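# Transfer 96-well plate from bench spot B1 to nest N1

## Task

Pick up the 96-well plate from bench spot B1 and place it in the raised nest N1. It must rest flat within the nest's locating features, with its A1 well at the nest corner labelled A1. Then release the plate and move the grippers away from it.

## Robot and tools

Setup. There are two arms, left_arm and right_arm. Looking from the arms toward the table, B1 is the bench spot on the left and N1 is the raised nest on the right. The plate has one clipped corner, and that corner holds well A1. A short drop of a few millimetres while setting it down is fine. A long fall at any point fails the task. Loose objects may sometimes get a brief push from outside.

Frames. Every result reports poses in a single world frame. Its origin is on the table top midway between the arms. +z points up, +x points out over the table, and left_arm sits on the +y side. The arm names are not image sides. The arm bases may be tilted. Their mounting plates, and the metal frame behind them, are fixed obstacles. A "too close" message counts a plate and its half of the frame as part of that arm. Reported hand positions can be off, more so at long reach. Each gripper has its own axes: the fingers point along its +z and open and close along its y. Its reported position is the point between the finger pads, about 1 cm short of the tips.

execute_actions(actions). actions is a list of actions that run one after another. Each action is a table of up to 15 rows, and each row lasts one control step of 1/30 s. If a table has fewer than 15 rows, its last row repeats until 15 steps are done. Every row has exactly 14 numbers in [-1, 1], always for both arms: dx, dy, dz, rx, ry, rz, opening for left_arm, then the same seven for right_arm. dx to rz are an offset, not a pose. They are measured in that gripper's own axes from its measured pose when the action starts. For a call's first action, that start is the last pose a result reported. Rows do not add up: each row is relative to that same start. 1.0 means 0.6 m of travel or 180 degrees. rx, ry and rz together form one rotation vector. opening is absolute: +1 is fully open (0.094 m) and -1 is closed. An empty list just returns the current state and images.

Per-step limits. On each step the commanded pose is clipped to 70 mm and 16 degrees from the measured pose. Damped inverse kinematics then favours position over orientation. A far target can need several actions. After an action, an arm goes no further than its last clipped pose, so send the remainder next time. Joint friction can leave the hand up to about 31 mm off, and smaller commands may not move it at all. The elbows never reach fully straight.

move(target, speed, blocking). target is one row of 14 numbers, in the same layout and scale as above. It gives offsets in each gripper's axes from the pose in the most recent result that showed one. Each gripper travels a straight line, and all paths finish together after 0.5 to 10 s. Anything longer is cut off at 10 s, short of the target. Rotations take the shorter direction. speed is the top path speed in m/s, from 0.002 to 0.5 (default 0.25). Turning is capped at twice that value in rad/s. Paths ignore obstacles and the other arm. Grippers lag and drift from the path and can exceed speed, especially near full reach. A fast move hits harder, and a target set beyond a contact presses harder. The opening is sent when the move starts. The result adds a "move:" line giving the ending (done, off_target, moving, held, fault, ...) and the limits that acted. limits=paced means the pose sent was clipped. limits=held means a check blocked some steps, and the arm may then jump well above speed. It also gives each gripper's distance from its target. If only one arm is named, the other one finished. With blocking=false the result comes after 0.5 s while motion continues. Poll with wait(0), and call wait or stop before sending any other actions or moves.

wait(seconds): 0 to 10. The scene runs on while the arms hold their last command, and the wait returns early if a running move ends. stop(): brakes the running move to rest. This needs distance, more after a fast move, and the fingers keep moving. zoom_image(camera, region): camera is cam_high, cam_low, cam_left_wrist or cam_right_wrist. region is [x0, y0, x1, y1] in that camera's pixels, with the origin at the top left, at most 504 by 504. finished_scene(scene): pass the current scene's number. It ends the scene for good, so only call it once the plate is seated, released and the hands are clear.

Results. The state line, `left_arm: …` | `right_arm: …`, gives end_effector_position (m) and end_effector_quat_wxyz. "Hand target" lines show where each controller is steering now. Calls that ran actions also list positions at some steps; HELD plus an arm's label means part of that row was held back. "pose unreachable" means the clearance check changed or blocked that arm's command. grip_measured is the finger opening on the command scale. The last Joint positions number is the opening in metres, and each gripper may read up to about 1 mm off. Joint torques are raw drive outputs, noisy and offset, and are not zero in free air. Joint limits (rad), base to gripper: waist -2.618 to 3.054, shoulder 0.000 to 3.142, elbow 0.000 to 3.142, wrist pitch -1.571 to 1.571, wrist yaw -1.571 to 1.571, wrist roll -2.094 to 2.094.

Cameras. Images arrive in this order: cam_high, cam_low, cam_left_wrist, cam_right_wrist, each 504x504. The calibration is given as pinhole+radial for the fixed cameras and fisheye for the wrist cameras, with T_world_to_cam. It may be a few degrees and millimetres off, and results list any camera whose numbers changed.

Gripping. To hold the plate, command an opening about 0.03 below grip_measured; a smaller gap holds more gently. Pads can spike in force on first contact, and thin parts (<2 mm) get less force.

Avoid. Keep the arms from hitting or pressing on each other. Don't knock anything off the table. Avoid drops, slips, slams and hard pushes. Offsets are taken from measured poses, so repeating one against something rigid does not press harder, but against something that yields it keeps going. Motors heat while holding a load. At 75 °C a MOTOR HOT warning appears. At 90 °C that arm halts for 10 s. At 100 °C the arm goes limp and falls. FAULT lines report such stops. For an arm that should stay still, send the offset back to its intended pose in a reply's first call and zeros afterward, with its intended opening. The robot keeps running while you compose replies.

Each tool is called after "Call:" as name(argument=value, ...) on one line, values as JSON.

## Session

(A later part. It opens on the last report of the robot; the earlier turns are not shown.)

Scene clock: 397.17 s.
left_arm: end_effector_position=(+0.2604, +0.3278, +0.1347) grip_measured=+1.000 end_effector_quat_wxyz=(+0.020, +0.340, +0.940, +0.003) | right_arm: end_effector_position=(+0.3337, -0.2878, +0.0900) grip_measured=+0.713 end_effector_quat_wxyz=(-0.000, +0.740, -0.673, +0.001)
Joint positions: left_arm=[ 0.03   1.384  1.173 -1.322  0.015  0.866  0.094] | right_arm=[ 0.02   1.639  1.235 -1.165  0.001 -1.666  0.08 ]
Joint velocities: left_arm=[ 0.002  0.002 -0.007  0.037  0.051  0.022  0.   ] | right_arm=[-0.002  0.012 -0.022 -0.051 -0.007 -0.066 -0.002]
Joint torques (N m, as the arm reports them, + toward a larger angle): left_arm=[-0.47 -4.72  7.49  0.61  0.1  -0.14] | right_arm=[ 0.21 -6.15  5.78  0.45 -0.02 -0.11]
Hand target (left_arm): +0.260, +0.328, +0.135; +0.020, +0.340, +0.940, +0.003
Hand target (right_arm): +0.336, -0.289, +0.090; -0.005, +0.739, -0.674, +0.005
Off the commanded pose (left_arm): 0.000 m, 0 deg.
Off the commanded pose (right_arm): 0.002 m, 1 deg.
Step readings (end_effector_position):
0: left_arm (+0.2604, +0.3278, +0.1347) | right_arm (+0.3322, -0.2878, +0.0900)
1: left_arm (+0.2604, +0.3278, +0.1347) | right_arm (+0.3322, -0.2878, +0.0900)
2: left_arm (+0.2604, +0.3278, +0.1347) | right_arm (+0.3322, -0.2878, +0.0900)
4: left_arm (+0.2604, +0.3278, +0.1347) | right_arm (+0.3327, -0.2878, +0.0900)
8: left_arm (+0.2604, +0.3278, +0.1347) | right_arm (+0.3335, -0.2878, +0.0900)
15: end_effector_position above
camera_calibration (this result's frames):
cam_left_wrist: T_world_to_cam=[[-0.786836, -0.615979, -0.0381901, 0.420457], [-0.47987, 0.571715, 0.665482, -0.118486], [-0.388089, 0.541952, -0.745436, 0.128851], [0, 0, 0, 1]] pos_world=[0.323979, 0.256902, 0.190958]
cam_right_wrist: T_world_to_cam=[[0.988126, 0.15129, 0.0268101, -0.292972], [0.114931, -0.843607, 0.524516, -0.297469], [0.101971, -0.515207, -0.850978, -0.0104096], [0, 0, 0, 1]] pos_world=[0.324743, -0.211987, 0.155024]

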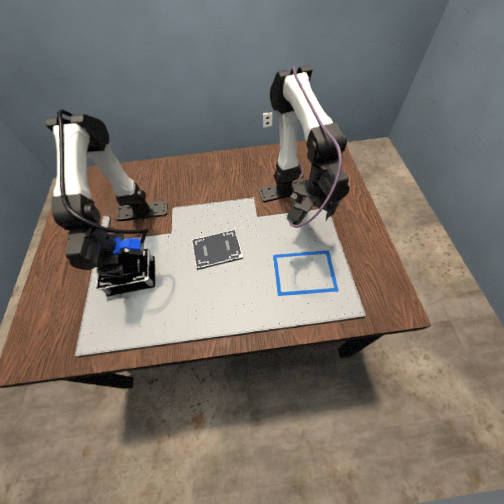

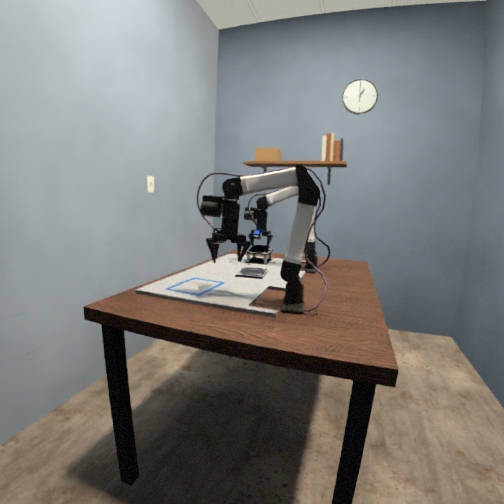

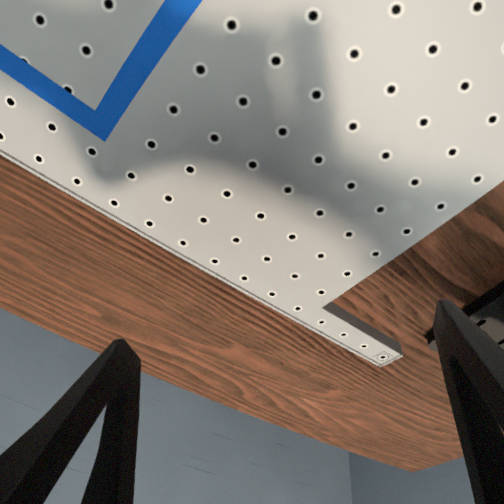

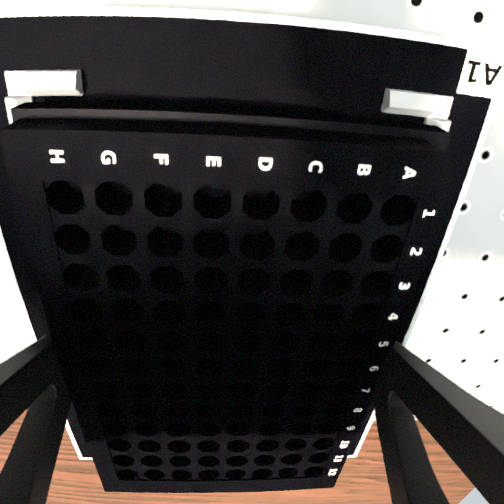

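Call:
execute_actions(actions=[[[0,0,0,0,0,0,1,0.001,0,0.003,0.001,0,0,0.68],[0,0,0,0,0,0,1,0.001,0,0.004,0.001,0,0,0.68],[0,0,0,0,0,0,1,0.001,0,0.005,0.001,0,0,0.68],[0,0,0,0,0,0,1,0.001,0,0.006,0.001,0,0,0.68],[0,0,0,0,0,0,1,0.001,0,0.007,0.001,0,0,0.68],[0,0,0,0,0,0,1,0.001,0,0.008,0.001,0,0,0.68],[0,0,0,0,0,0,1,0.001,0,0.009,0.001,0,0,0.68],[0,0,0,0,0,0,1,0.001,0,0.01,0.001,0,0,0.68],[0,0,0,0,0,0,1,0.001,0,0.011,0.001,0,0,0.68],[0,0,0,0,0,0,1,0.001,0,0.012,0.001,0,0,0.68],[0,0,0,0,0,0,1,0.001,0,0.013,0.001,0,0,0.68],[0,0,0,0,0,0,1,0.001,0,0.014,0.001,0,0,0.68]]])

Scene clock: 412.90 s.
left_arm: end_effector_position=(+0.2604, +0.3278, +0.1347) grip_measured=+1.000 end_effector_quat_wxyz=(+0.020, +0.340, +0.940, +0.003) | right_arm: end_effector_position=(+0.3333, -0.2878, +0.0857) grip_measured=+0.713 end_effector_quat_wxyz=(-0.001, +0.740, -0.673, +0.002)
Joint positions: left_arm=[ 0.03   1.384  1.173 -1.322  0.015  0.866  0.094] | right_arm=[ 0.02   1.639  1.218 -1.147  0.001 -1.666  0.08 ]
Joint velocities: left_arm=[-0.032 -0.002  0.022  0.007  0.007 -0.022  0.   ] | right_arm=[-0.012  0.002 -0.012  0.022  0.081 -0.051  0.   ]
Joint torques (N m, as the arm reports them, + toward a larger angle): left_arm=[-0.45 -4.67  7.47  0.59  0.12 -0.13] | right_arm=[ 0.34 -5.62  5.04  0.49  0.   -0.13]
Hand target (left_arm): +0.260, +0.328, +0.135; +0.020, +0.340, +0.940, +0.003
Hand target (right_arm): +0.334, -0.289, +0.082; -0.002, +0.740, -0.673, +0.002
Off the commanded pose (left_arm): 0.000 m, 0 deg.
Off the commanded pose (right_arm): 0.004 m, 0 deg.
Step readings (end_effector_position):
0: left_arm (+0.2604, +0.3278, +0.1347) | right_arm (+0.3338, -0.2878, +0.0900)
1: left_arm (+0.2604, +0.3278, +0.1347) | right_arm (+0.3338, -0.2878, +0.0900)
2: left_arm (+0.2604, +0.3278, +0.1347) | right_arm (+0.3338, -0.2878, +0.0900)
4: left_arm (+0.2604, +0.3278, +0.1347) | right_arm (+0.3340, -0.2878, +0.0900)
8: left_arm (+0.2604, +0.3278, +0.1347) | right_arm (+0.3351, -0.2878, +0.0894)
15: end_effector_position above
camera_calibration (this result's frames):
cam_left_wrist: T_world_to_cam=[[-0.786836, -0.615979, -0.0381901, 0.420457], [-0.47987, 0.571715, 0.665482, -0.118486], [-0.388089, 0.541952, -0.745436, 0.128851], [0, 0, 0, 1]] pos_world=[0.323979, 0.256902, 0.190958]
cam_right_wrist: T_world_to_cam=[[0.988095, 0.15129, 0.0279407, -0.292491], [0.114331, -0.843606, 0.524649, -0.294989], [0.102945, -0.515208, -0.85086, -0.0143273], [0, 0, 0, 1]] pos_world=[0.32421, -0.211986, 0.150748]

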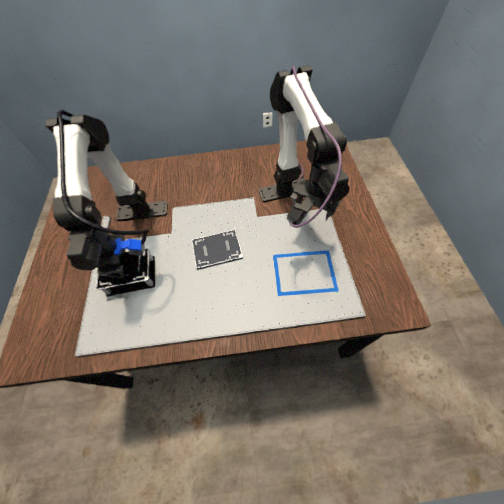

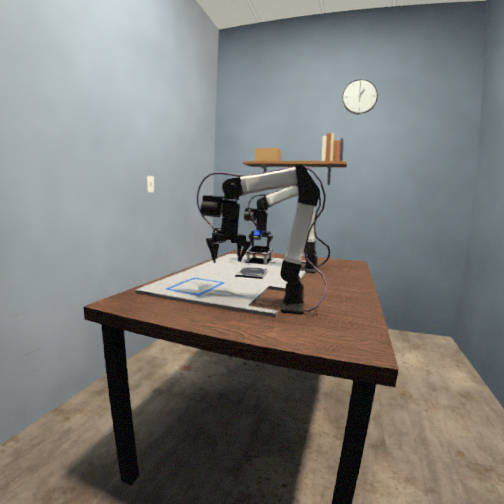

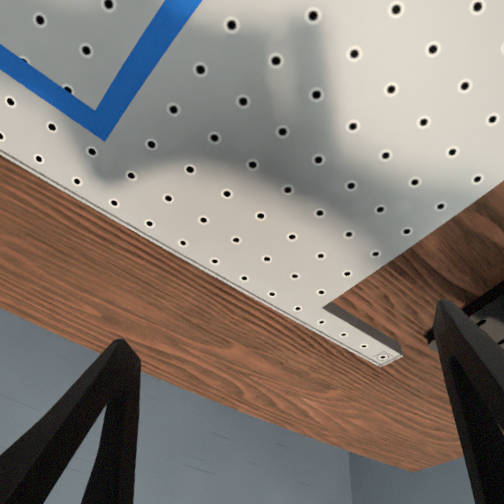

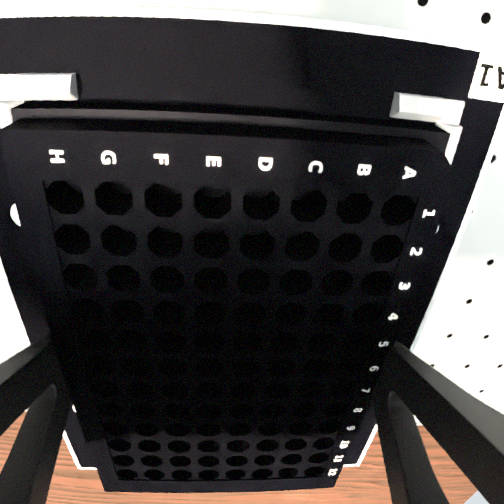

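Two more millimetres down.

Call:
execute_actions(actions=[[[0,0,0,0,0,0,1,0.001,0,0.007,0.0005,0,0,0.68],[0,0,0,0,0,0,1,0.001,0,0.008,0.0005,0,0,0.68],[0,0,0,0,0,0,1,0.001,0,0.009,0.0005,0,0,0.68],[0,0,0,0,0,0,1,0.001,0,0.01,0.0005,0,0,0.68],[0,0,0,0,0,0,1,0.001,0,0.011,0.0005,0,0,0.68]]])

Call:
zoom_image(camera="cam_right_wrist", region=[0, 50, 504, 200])

Scene clock: 419.50 s.
left_arm: end_effector_position=(+0.2604, +0.3278, +0.1347) grip_measured=+1.000 end_effector_quat_wxyz=(+0.020, +0.340, +0.940, +0.003) | right_arm: end_effector_position=(+0.3335, -0.2878, +0.0837) grip_measured=+0.713 end_effector_quat_wxyz=(-0.002, +0.740, -0.673, +0.002)
Joint positions: left_arm=[ 0.03   1.384  1.173 -1.322  0.015  0.866  0.094] | right_arm=[ 0.02   1.639  1.21  -1.136  0.001 -1.666  0.08 ]
Joint velocities: left_arm=[ 0.007  0.002  0.002  0.037 -0.022  0.037  0.   ] | right_arm=[-0.002 -0.012  0.002 -0.022  0.022 -0.007  0.   ]
Joint torques (N m, as the arm reports them, + toward a larger angle): left_arm=[-0.47 -4.66  7.5   0.6   0.1  -0.12] | right_arm=[ 0.36 -5.58  4.83  0.5   0.   -0.13]
Hand target (left_arm): +0.260, +0.328, +0.135; +0.020, +0.340, +0.940, +0.003
Hand target (right_arm): +0.333, -0.288, +0.079; -0.001, +0.740, -0.673, +0.002
Off the commanded pose (left_arm): 0.000 m, 0 deg.
Off the commanded pose (right_arm): 0.005 m, 0 deg.
Step readings (end_effector_position):
0: left_arm (+0.2604, +0.3278, +0.1347) | right_arm (+0.3339, -0.2878, +0.0857)
1: left_arm (+0.2604, +0.3278, +0.1347) | right_arm (+0.3339, -0.2878, +0.0857)
2: left_arm (+0.2604, +0.3278, +0.1347) | right_arm (+0.3339, -0.2878, +0.0857)
4: left_arm (+0.2604, +0.3278, +0.1347) | right_arm (+0.3338, -0.2878, +0.0853)
8: left_arm (+0.2604, +0.3278, +0.1347) | right_arm (+0.3334, -0.2878, +0.0837)
15: end_effector_position above
camera_calibration (this result's frames):
cam_left_wrist: T_world_to_cam=[[-0.786836, -0.615979, -0.0381901, 0.420457], [-0.47987, 0.571715, 0.665482, -0.118486], [-0.388089, 0.541952, -0.745436, 0.128851], [0, 0, 0, 1]] pos_world=[0.323979, 0.256902, 0.190958]
cam_right_wrist: T_world_to_cam=[[0.988028, 0.15129, 0.0302017, -0.292792], [0.11313, -0.843604, 0.524912, -0.293592], [0.104892, -0.515211, -0.85062, -0.0167055], [0, 0, 0, 1]] pos_world=[0.324253, -0.211986, 0.148743]

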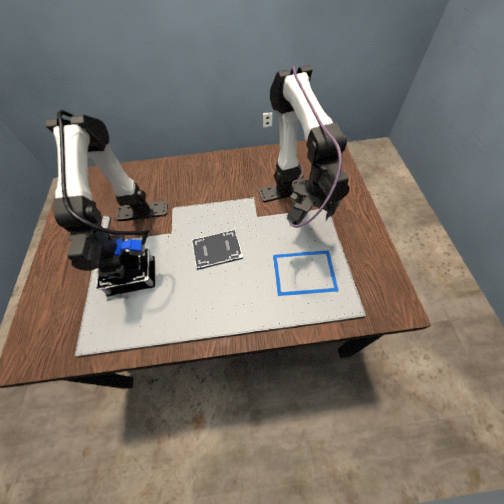

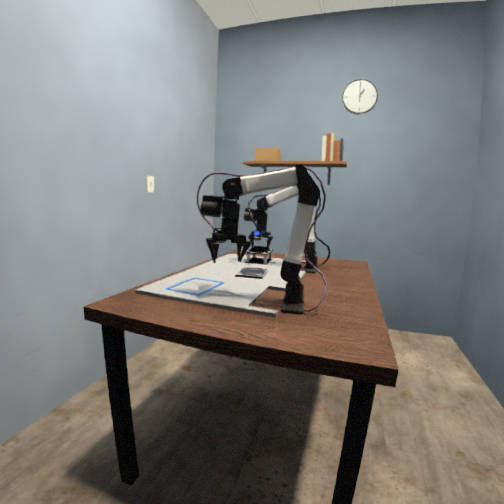

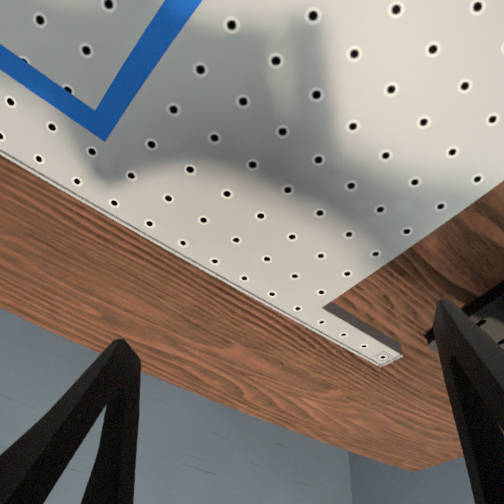

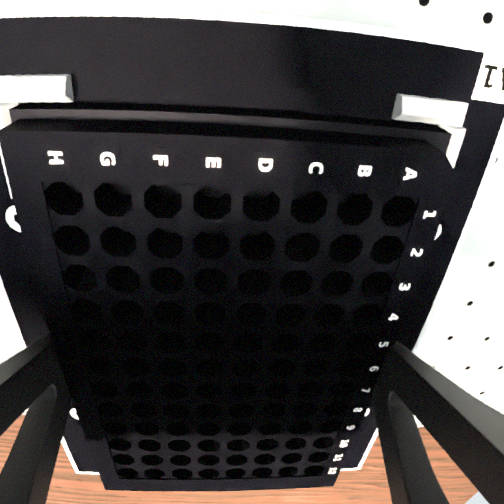

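Region (0, 50, 504, 200) of cam_right_wrist's 504x504 image, scaled by 1.000; it fills the top 150 rows of this view, and the rest is white.

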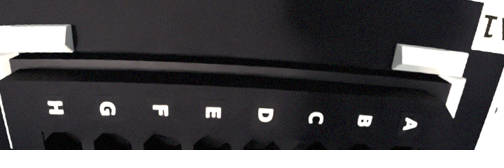

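Seated at the predicted height. Release, then lift.

Call:
execute_actions(actions=[[[0,0,0,0,0,0,1,0,0,0,0,0,0,0.69],[0,0,0,0,0,0,1,0,0,0,0,0,0,0.70],[0,0,0,0,0,0,1,0,0,0,0,0,0,0.71],[0,0,0,0,0,0,1,0,0,0,0,0,0,0.72],[0,0,0,0,0,0,1,0,0,0,0,0,0,0.73],[0,0,0,0,0,0,1,0,0,0,0,0,0,0.74],[0,0,0,0,0,0,1,0,0,0,0,0,0,0.76],[0,0,0,0,0,0,1,0,0,0,0,0,0,0.79],[0,0,0,0,0,0,1,0,0,0,0,0,0,0.83],[0,0,0,0,0,0,1,0,0,0,0,0,0,0.88],[0,0,0,0,0,0,1,0,0,0,0,0,0,0.94],[0,0,0,0,0,0,1,0,0,0,0,0,0,1]]])

Call:
move(target=[0,0,0,0,0,0,1,0,0,-0.13,0,0,0,1], speed=0.2)

Scene clock: 430.53 s.
left_arm: end_effector_position=(+0.2604, +0.3278, +0.1347) grip_measured=+1.000 end_effector_quat_wxyz=(+0.020, +0.340, +0.940, +0.003) | right_arm: end_effector_position=(+0.3332, -0.2878, +0.0837) grip_measured=+1.000 end_effector_quat_wxyz=(-0.001, +0.740, -0.673, +0.002)
Joint positions: left_arm=[ 0.03   1.384  1.173 -1.322  0.015  0.866  0.094] | right_arm=[ 0.02   1.639  1.21  -1.138  0.001 -1.666  0.094]
Joint velocities: left_arm=[ 0.007  0.027 -0.017 -0.066  0.037  0.037  0.   ] | right_arm=[-0.002 -0.002 -0.012 -0.022 -0.007 -0.022  0.   ]
Joint torques (N m, as the arm reports them, + toward a larger angle): left_arm=[-0.41 -4.59  7.49  0.59  0.12 -0.14] | right_arm=[ 0.55 -5.89  6.14  0.37  0.   -0.1 ]
Hand target (left_arm): +0.260, +0.328, +0.135; +0.020, +0.340, +0.940, +0.003
Hand target (right_arm): +0.333, -0.288, +0.084; -0.001, +0.740, -0.673, +0.002
Off the commanded pose (left_arm): 0.000 m, 0 deg.
Off the commanded pose (right_arm): 0.000 m, 0 deg.
Step readings (end_effector_position):
0: left_arm (+0.2604, +0.3278, +0.1347) | right_arm (+0.3335, -0.2878, +0.0837)
1: left_arm (+0.2604, +0.3278, +0.1347) | right_arm (+0.3335, -0.2878, +0.0837)
2: left_arm (+0.2604, +0.3278, +0.1347) | right_arm (+0.3335, -0.2878, +0.0837)
4: left_arm (+0.2604, +0.3278, +0.1347) | right_arm (+0.3335, -0.2878, +0.0837)
8: left_arm (+0.2604, +0.3278, +0.1347) | right_arm (+0.3333, -0.2878, +0.0837)
15: end_effector_position above
camera_calibration (this result's frames):
cam_left_wrist: T_world_to_cam=[[-0.786836, -0.615979, -0.0381901, 0.420457], [-0.47987, 0.571715, 0.665482, -0.118486], [-0.388089, 0.541952, -0.745436, 0.128851], [0, 0, 0, 1]] pos_world=[0.323979, 0.256902, 0.190958]
cam_right_wrist: T_world_to_cam=[[0.988062, 0.15129, 0.0290712, -0.292431], [0.113731, -0.843605, 0.524781, -0.293748], [0.103919, -0.51521, -0.850741, -0.0163421], [0, 0, 0, 1]] pos_world=[0.324046, -0.211985, 0.148752]

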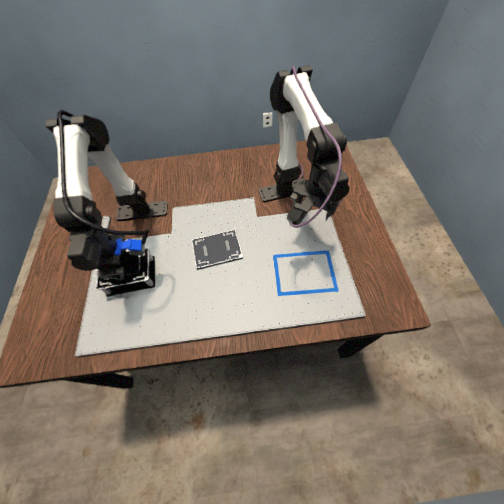

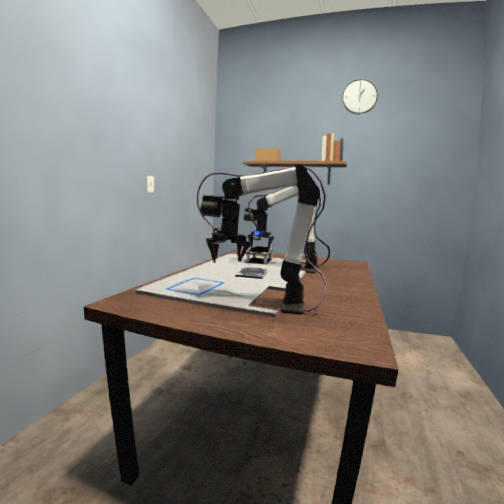

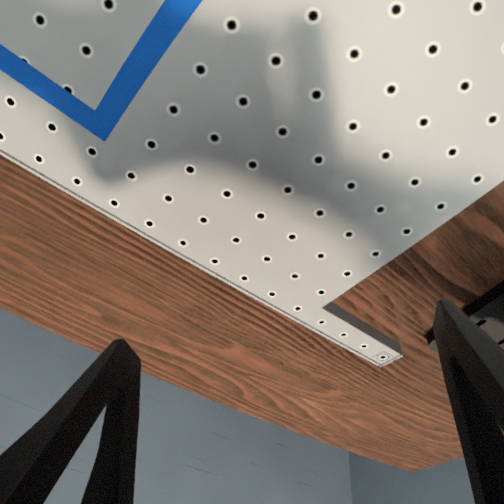

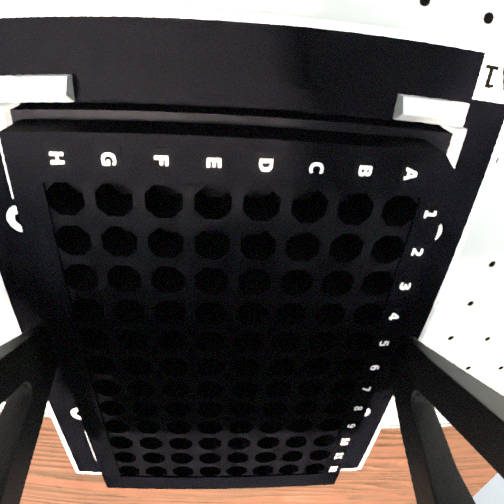

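Scene clock: 431.60 s.
left_arm: end_effector_position=(+0.2604, +0.3278, +0.1347) grip_measured=+1.000 end_effector_quat_wxyz=(+0.020, +0.340, +0.940, +0.003) | right_arm: end_effector_position=(+0.3321, -0.2878, +0.1563) grip_measured=+1.000 end_effector_quat_wxyz=(+0.002, +0.740, -0.673, -0.001)
Joint positions: left_arm=[ 0.03   1.384  1.173 -1.322  0.015  0.866  0.094] | right_arm=[ 0.02   1.63   1.49  -1.434  0.001 -1.666  0.094]
Joint velocities: left_arm=[-0.012  0.002  0.002 -0.037 -0.007 -0.007  0.   ] | right_arm=[-0.007  0.002 -0.002  0.007  0.051 -0.095  0.   ]
Joint torques (N m, as the arm reports them, + toward a larger angle): left_arm=[-0.49 -4.64  7.55  0.6   0.1  -0.14] | right_arm=[ 0.91 -6.33  7.25  0.29  0.   -0.04]
Hand target (left_arm): +0.260, +0.328, +0.135; +0.020, +0.340, +0.940, +0.003
Hand target (right_arm): +0.332, -0.287, +0.162; -0.001, +0.740, -0.673, +0.002
Off the commanded pose (left_arm): 0.000 m, 0 deg.
Off the commanded pose (right_arm): 0.005 m, 0 deg.
move: done
camera_calibration (this result's frames):
cam_left_wrist: T_world_to_cam=[[-0.786836, -0.615979, -0.0381901, 0.420457], [-0.47987, 0.571715, 0.665482, -0.118486], [-0.388089, 0.541952, -0.745436, 0.128851], [0, 0, 0, 1]] pos_world=[0.323979, 0.256902, 0.190958]
cam_right_wrist: T_world_to_cam=[[0.988271, 0.151289, 0.02078, -0.292263], [0.118131, -0.843612, 0.523797, -0.333015], [0.0967752, -0.515199, -0.85159, 0.0480091], [0, 0, 0, 1]] pos_world=[0.323528, -0.211985, 0.221389]

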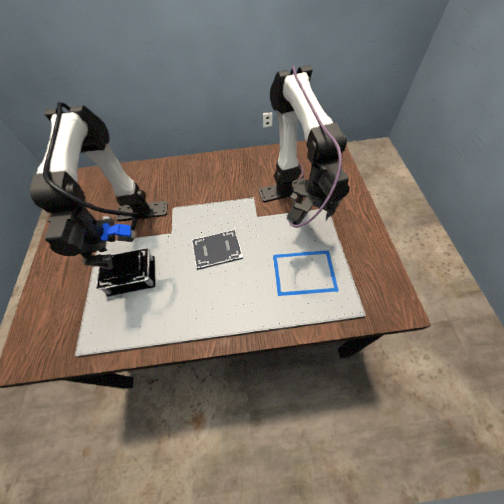

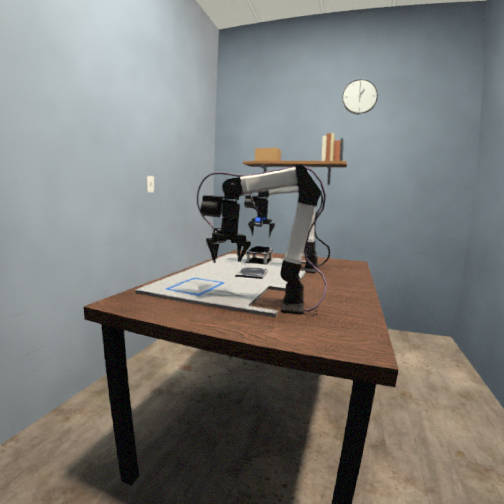

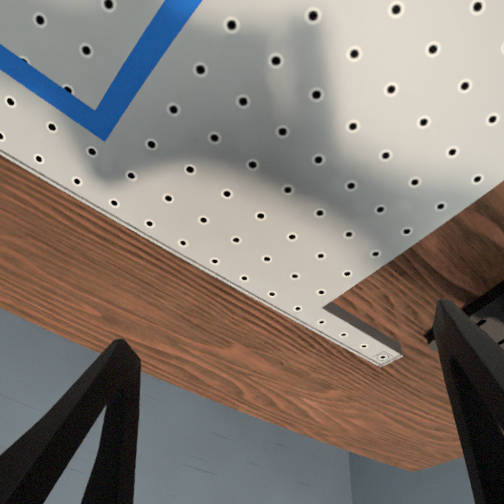

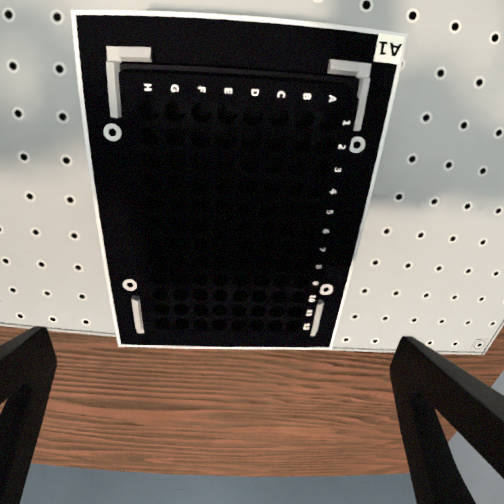

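Call:
move(target=[0,0,0,0,0,0,1,0.02,0.2,-0.01,0,0,0,1], speed=0.25)

Call:
zoom_image(camera="cam_high", region=[85, 235, 175, 305])

Scene clock: 441.93 s.
left_arm: end_effector_position=(+0.2604, +0.3278, +0.1347) grip_measured=+1.000 end_effector_quat_wxyz=(+0.020, +0.340, +0.940, +0.003) | right_arm: end_effector_position=(+0.2202, -0.3096, +0.1623) grip_measured=+1.000 end_effector_quat_wxyz=(-0.003, +0.738, -0.675, +0.005)
Joint positions: left_arm=[ 0.03   1.384  1.173 -1.322  0.015  0.866  0.094] | right_arm=[-0.106  1.201  1.154 -1.511  0.001 -1.788  0.094]
Joint velocities: left_arm=[-0.012  0.002 -0.022 -0.022  0.037  0.037  0.   ] | right_arm=[-0.022  0.002  0.002 -0.007 -0.022 -0.066  0.   ]
Joint torques (N m, as the arm reports them, + toward a larger angle): left_arm=[-0.49 -4.65  7.48  0.58  0.09 -0.12] | right_arm=[-0.28 -2.81  4.71  0.3  -0.05 -0.22]
Hand target (left_arm): +0.260, +0.328, +0.135; +0.020, +0.340, +0.940, +0.003
Hand target (right_arm): +0.214, -0.310, +0.160; -0.001, +0.739, -0.673, -0.002
Off the commanded pose (left_arm): 0.000 m, 0 deg.
Off the commanded pose (right_arm): 0.007 m, 1 deg.
move: done
camera_calibration (this result's frames):
cam_left_wrist: T_world_to_cam=[[-0.786836, -0.615979, -0.0381901, 0.420457], [-0.47987, 0.571715, 0.665482, -0.118486], [-0.388089, 0.541952, -0.745436, 0.128851], [0, 0, 0, 1]] pos_world=[0.323979, 0.256902, 0.190958]
cam_right_wrist: T_world_to_cam=[[0.988377, 0.147567, 0.0365426, -0.1822], [0.106412, -0.843216, 0.526938, -0.339127], [0.108572, -0.516925, -0.849118, 0.0491377], [0, 0, 0, 1]] pos_world=[0.210834, -0.23367, 0.227081]

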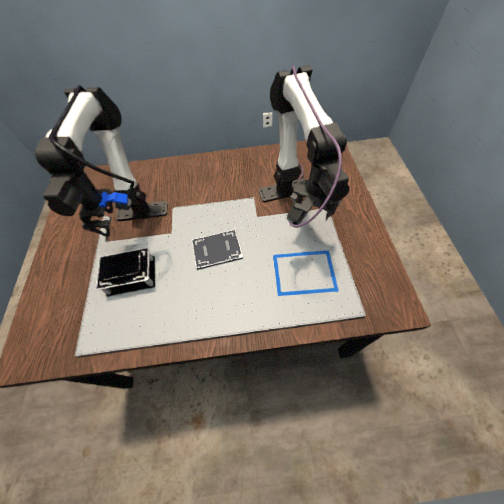

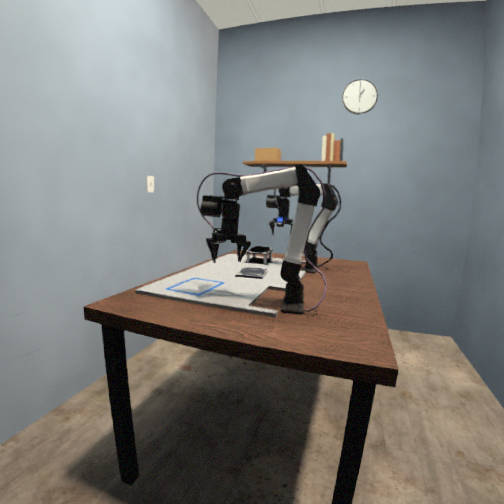

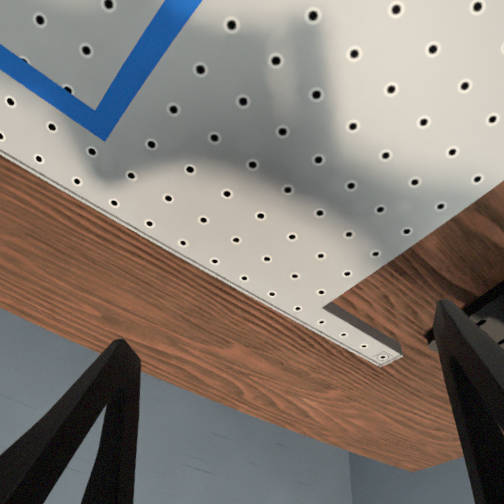

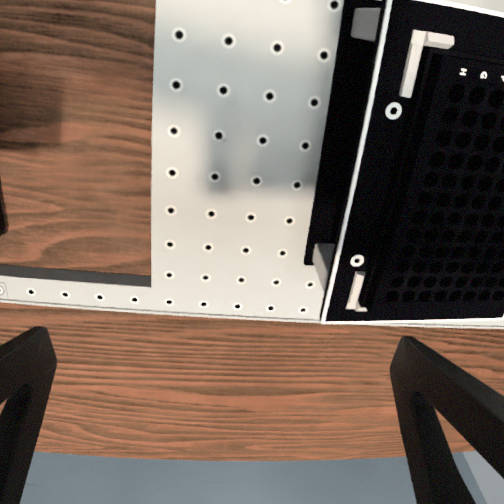

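Region (85, 235, 175, 305) of cam_high's 504x504 image, scaled by 5.600, with more detail than that image has.

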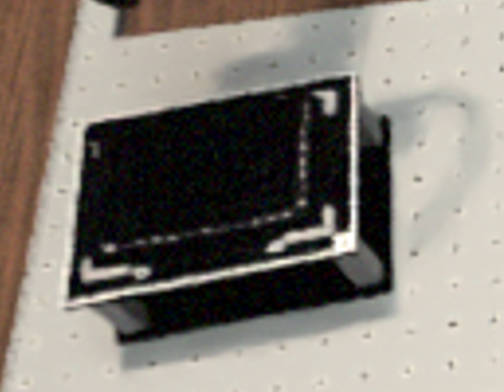

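Call:
zoom_image(camera="cam_right_wrist", region=[320, 240, 440, 330])

Region (320, 240, 440, 330) of cam_right_wrist's 504x504 image, scaled by 4.200, with more detail than that image has; it fills the top 378 rows of this view, and the rest is white.

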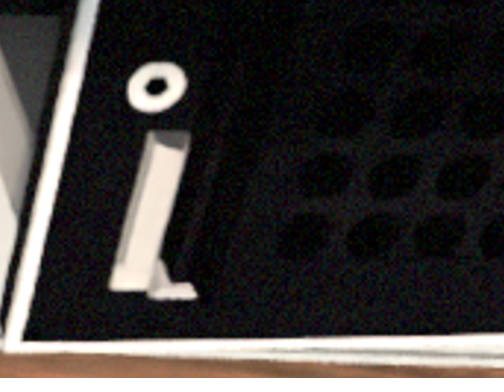

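The plate sits inside all the locators.

Call:
finished_scene(scene=2)

The scene is finished: the task was done.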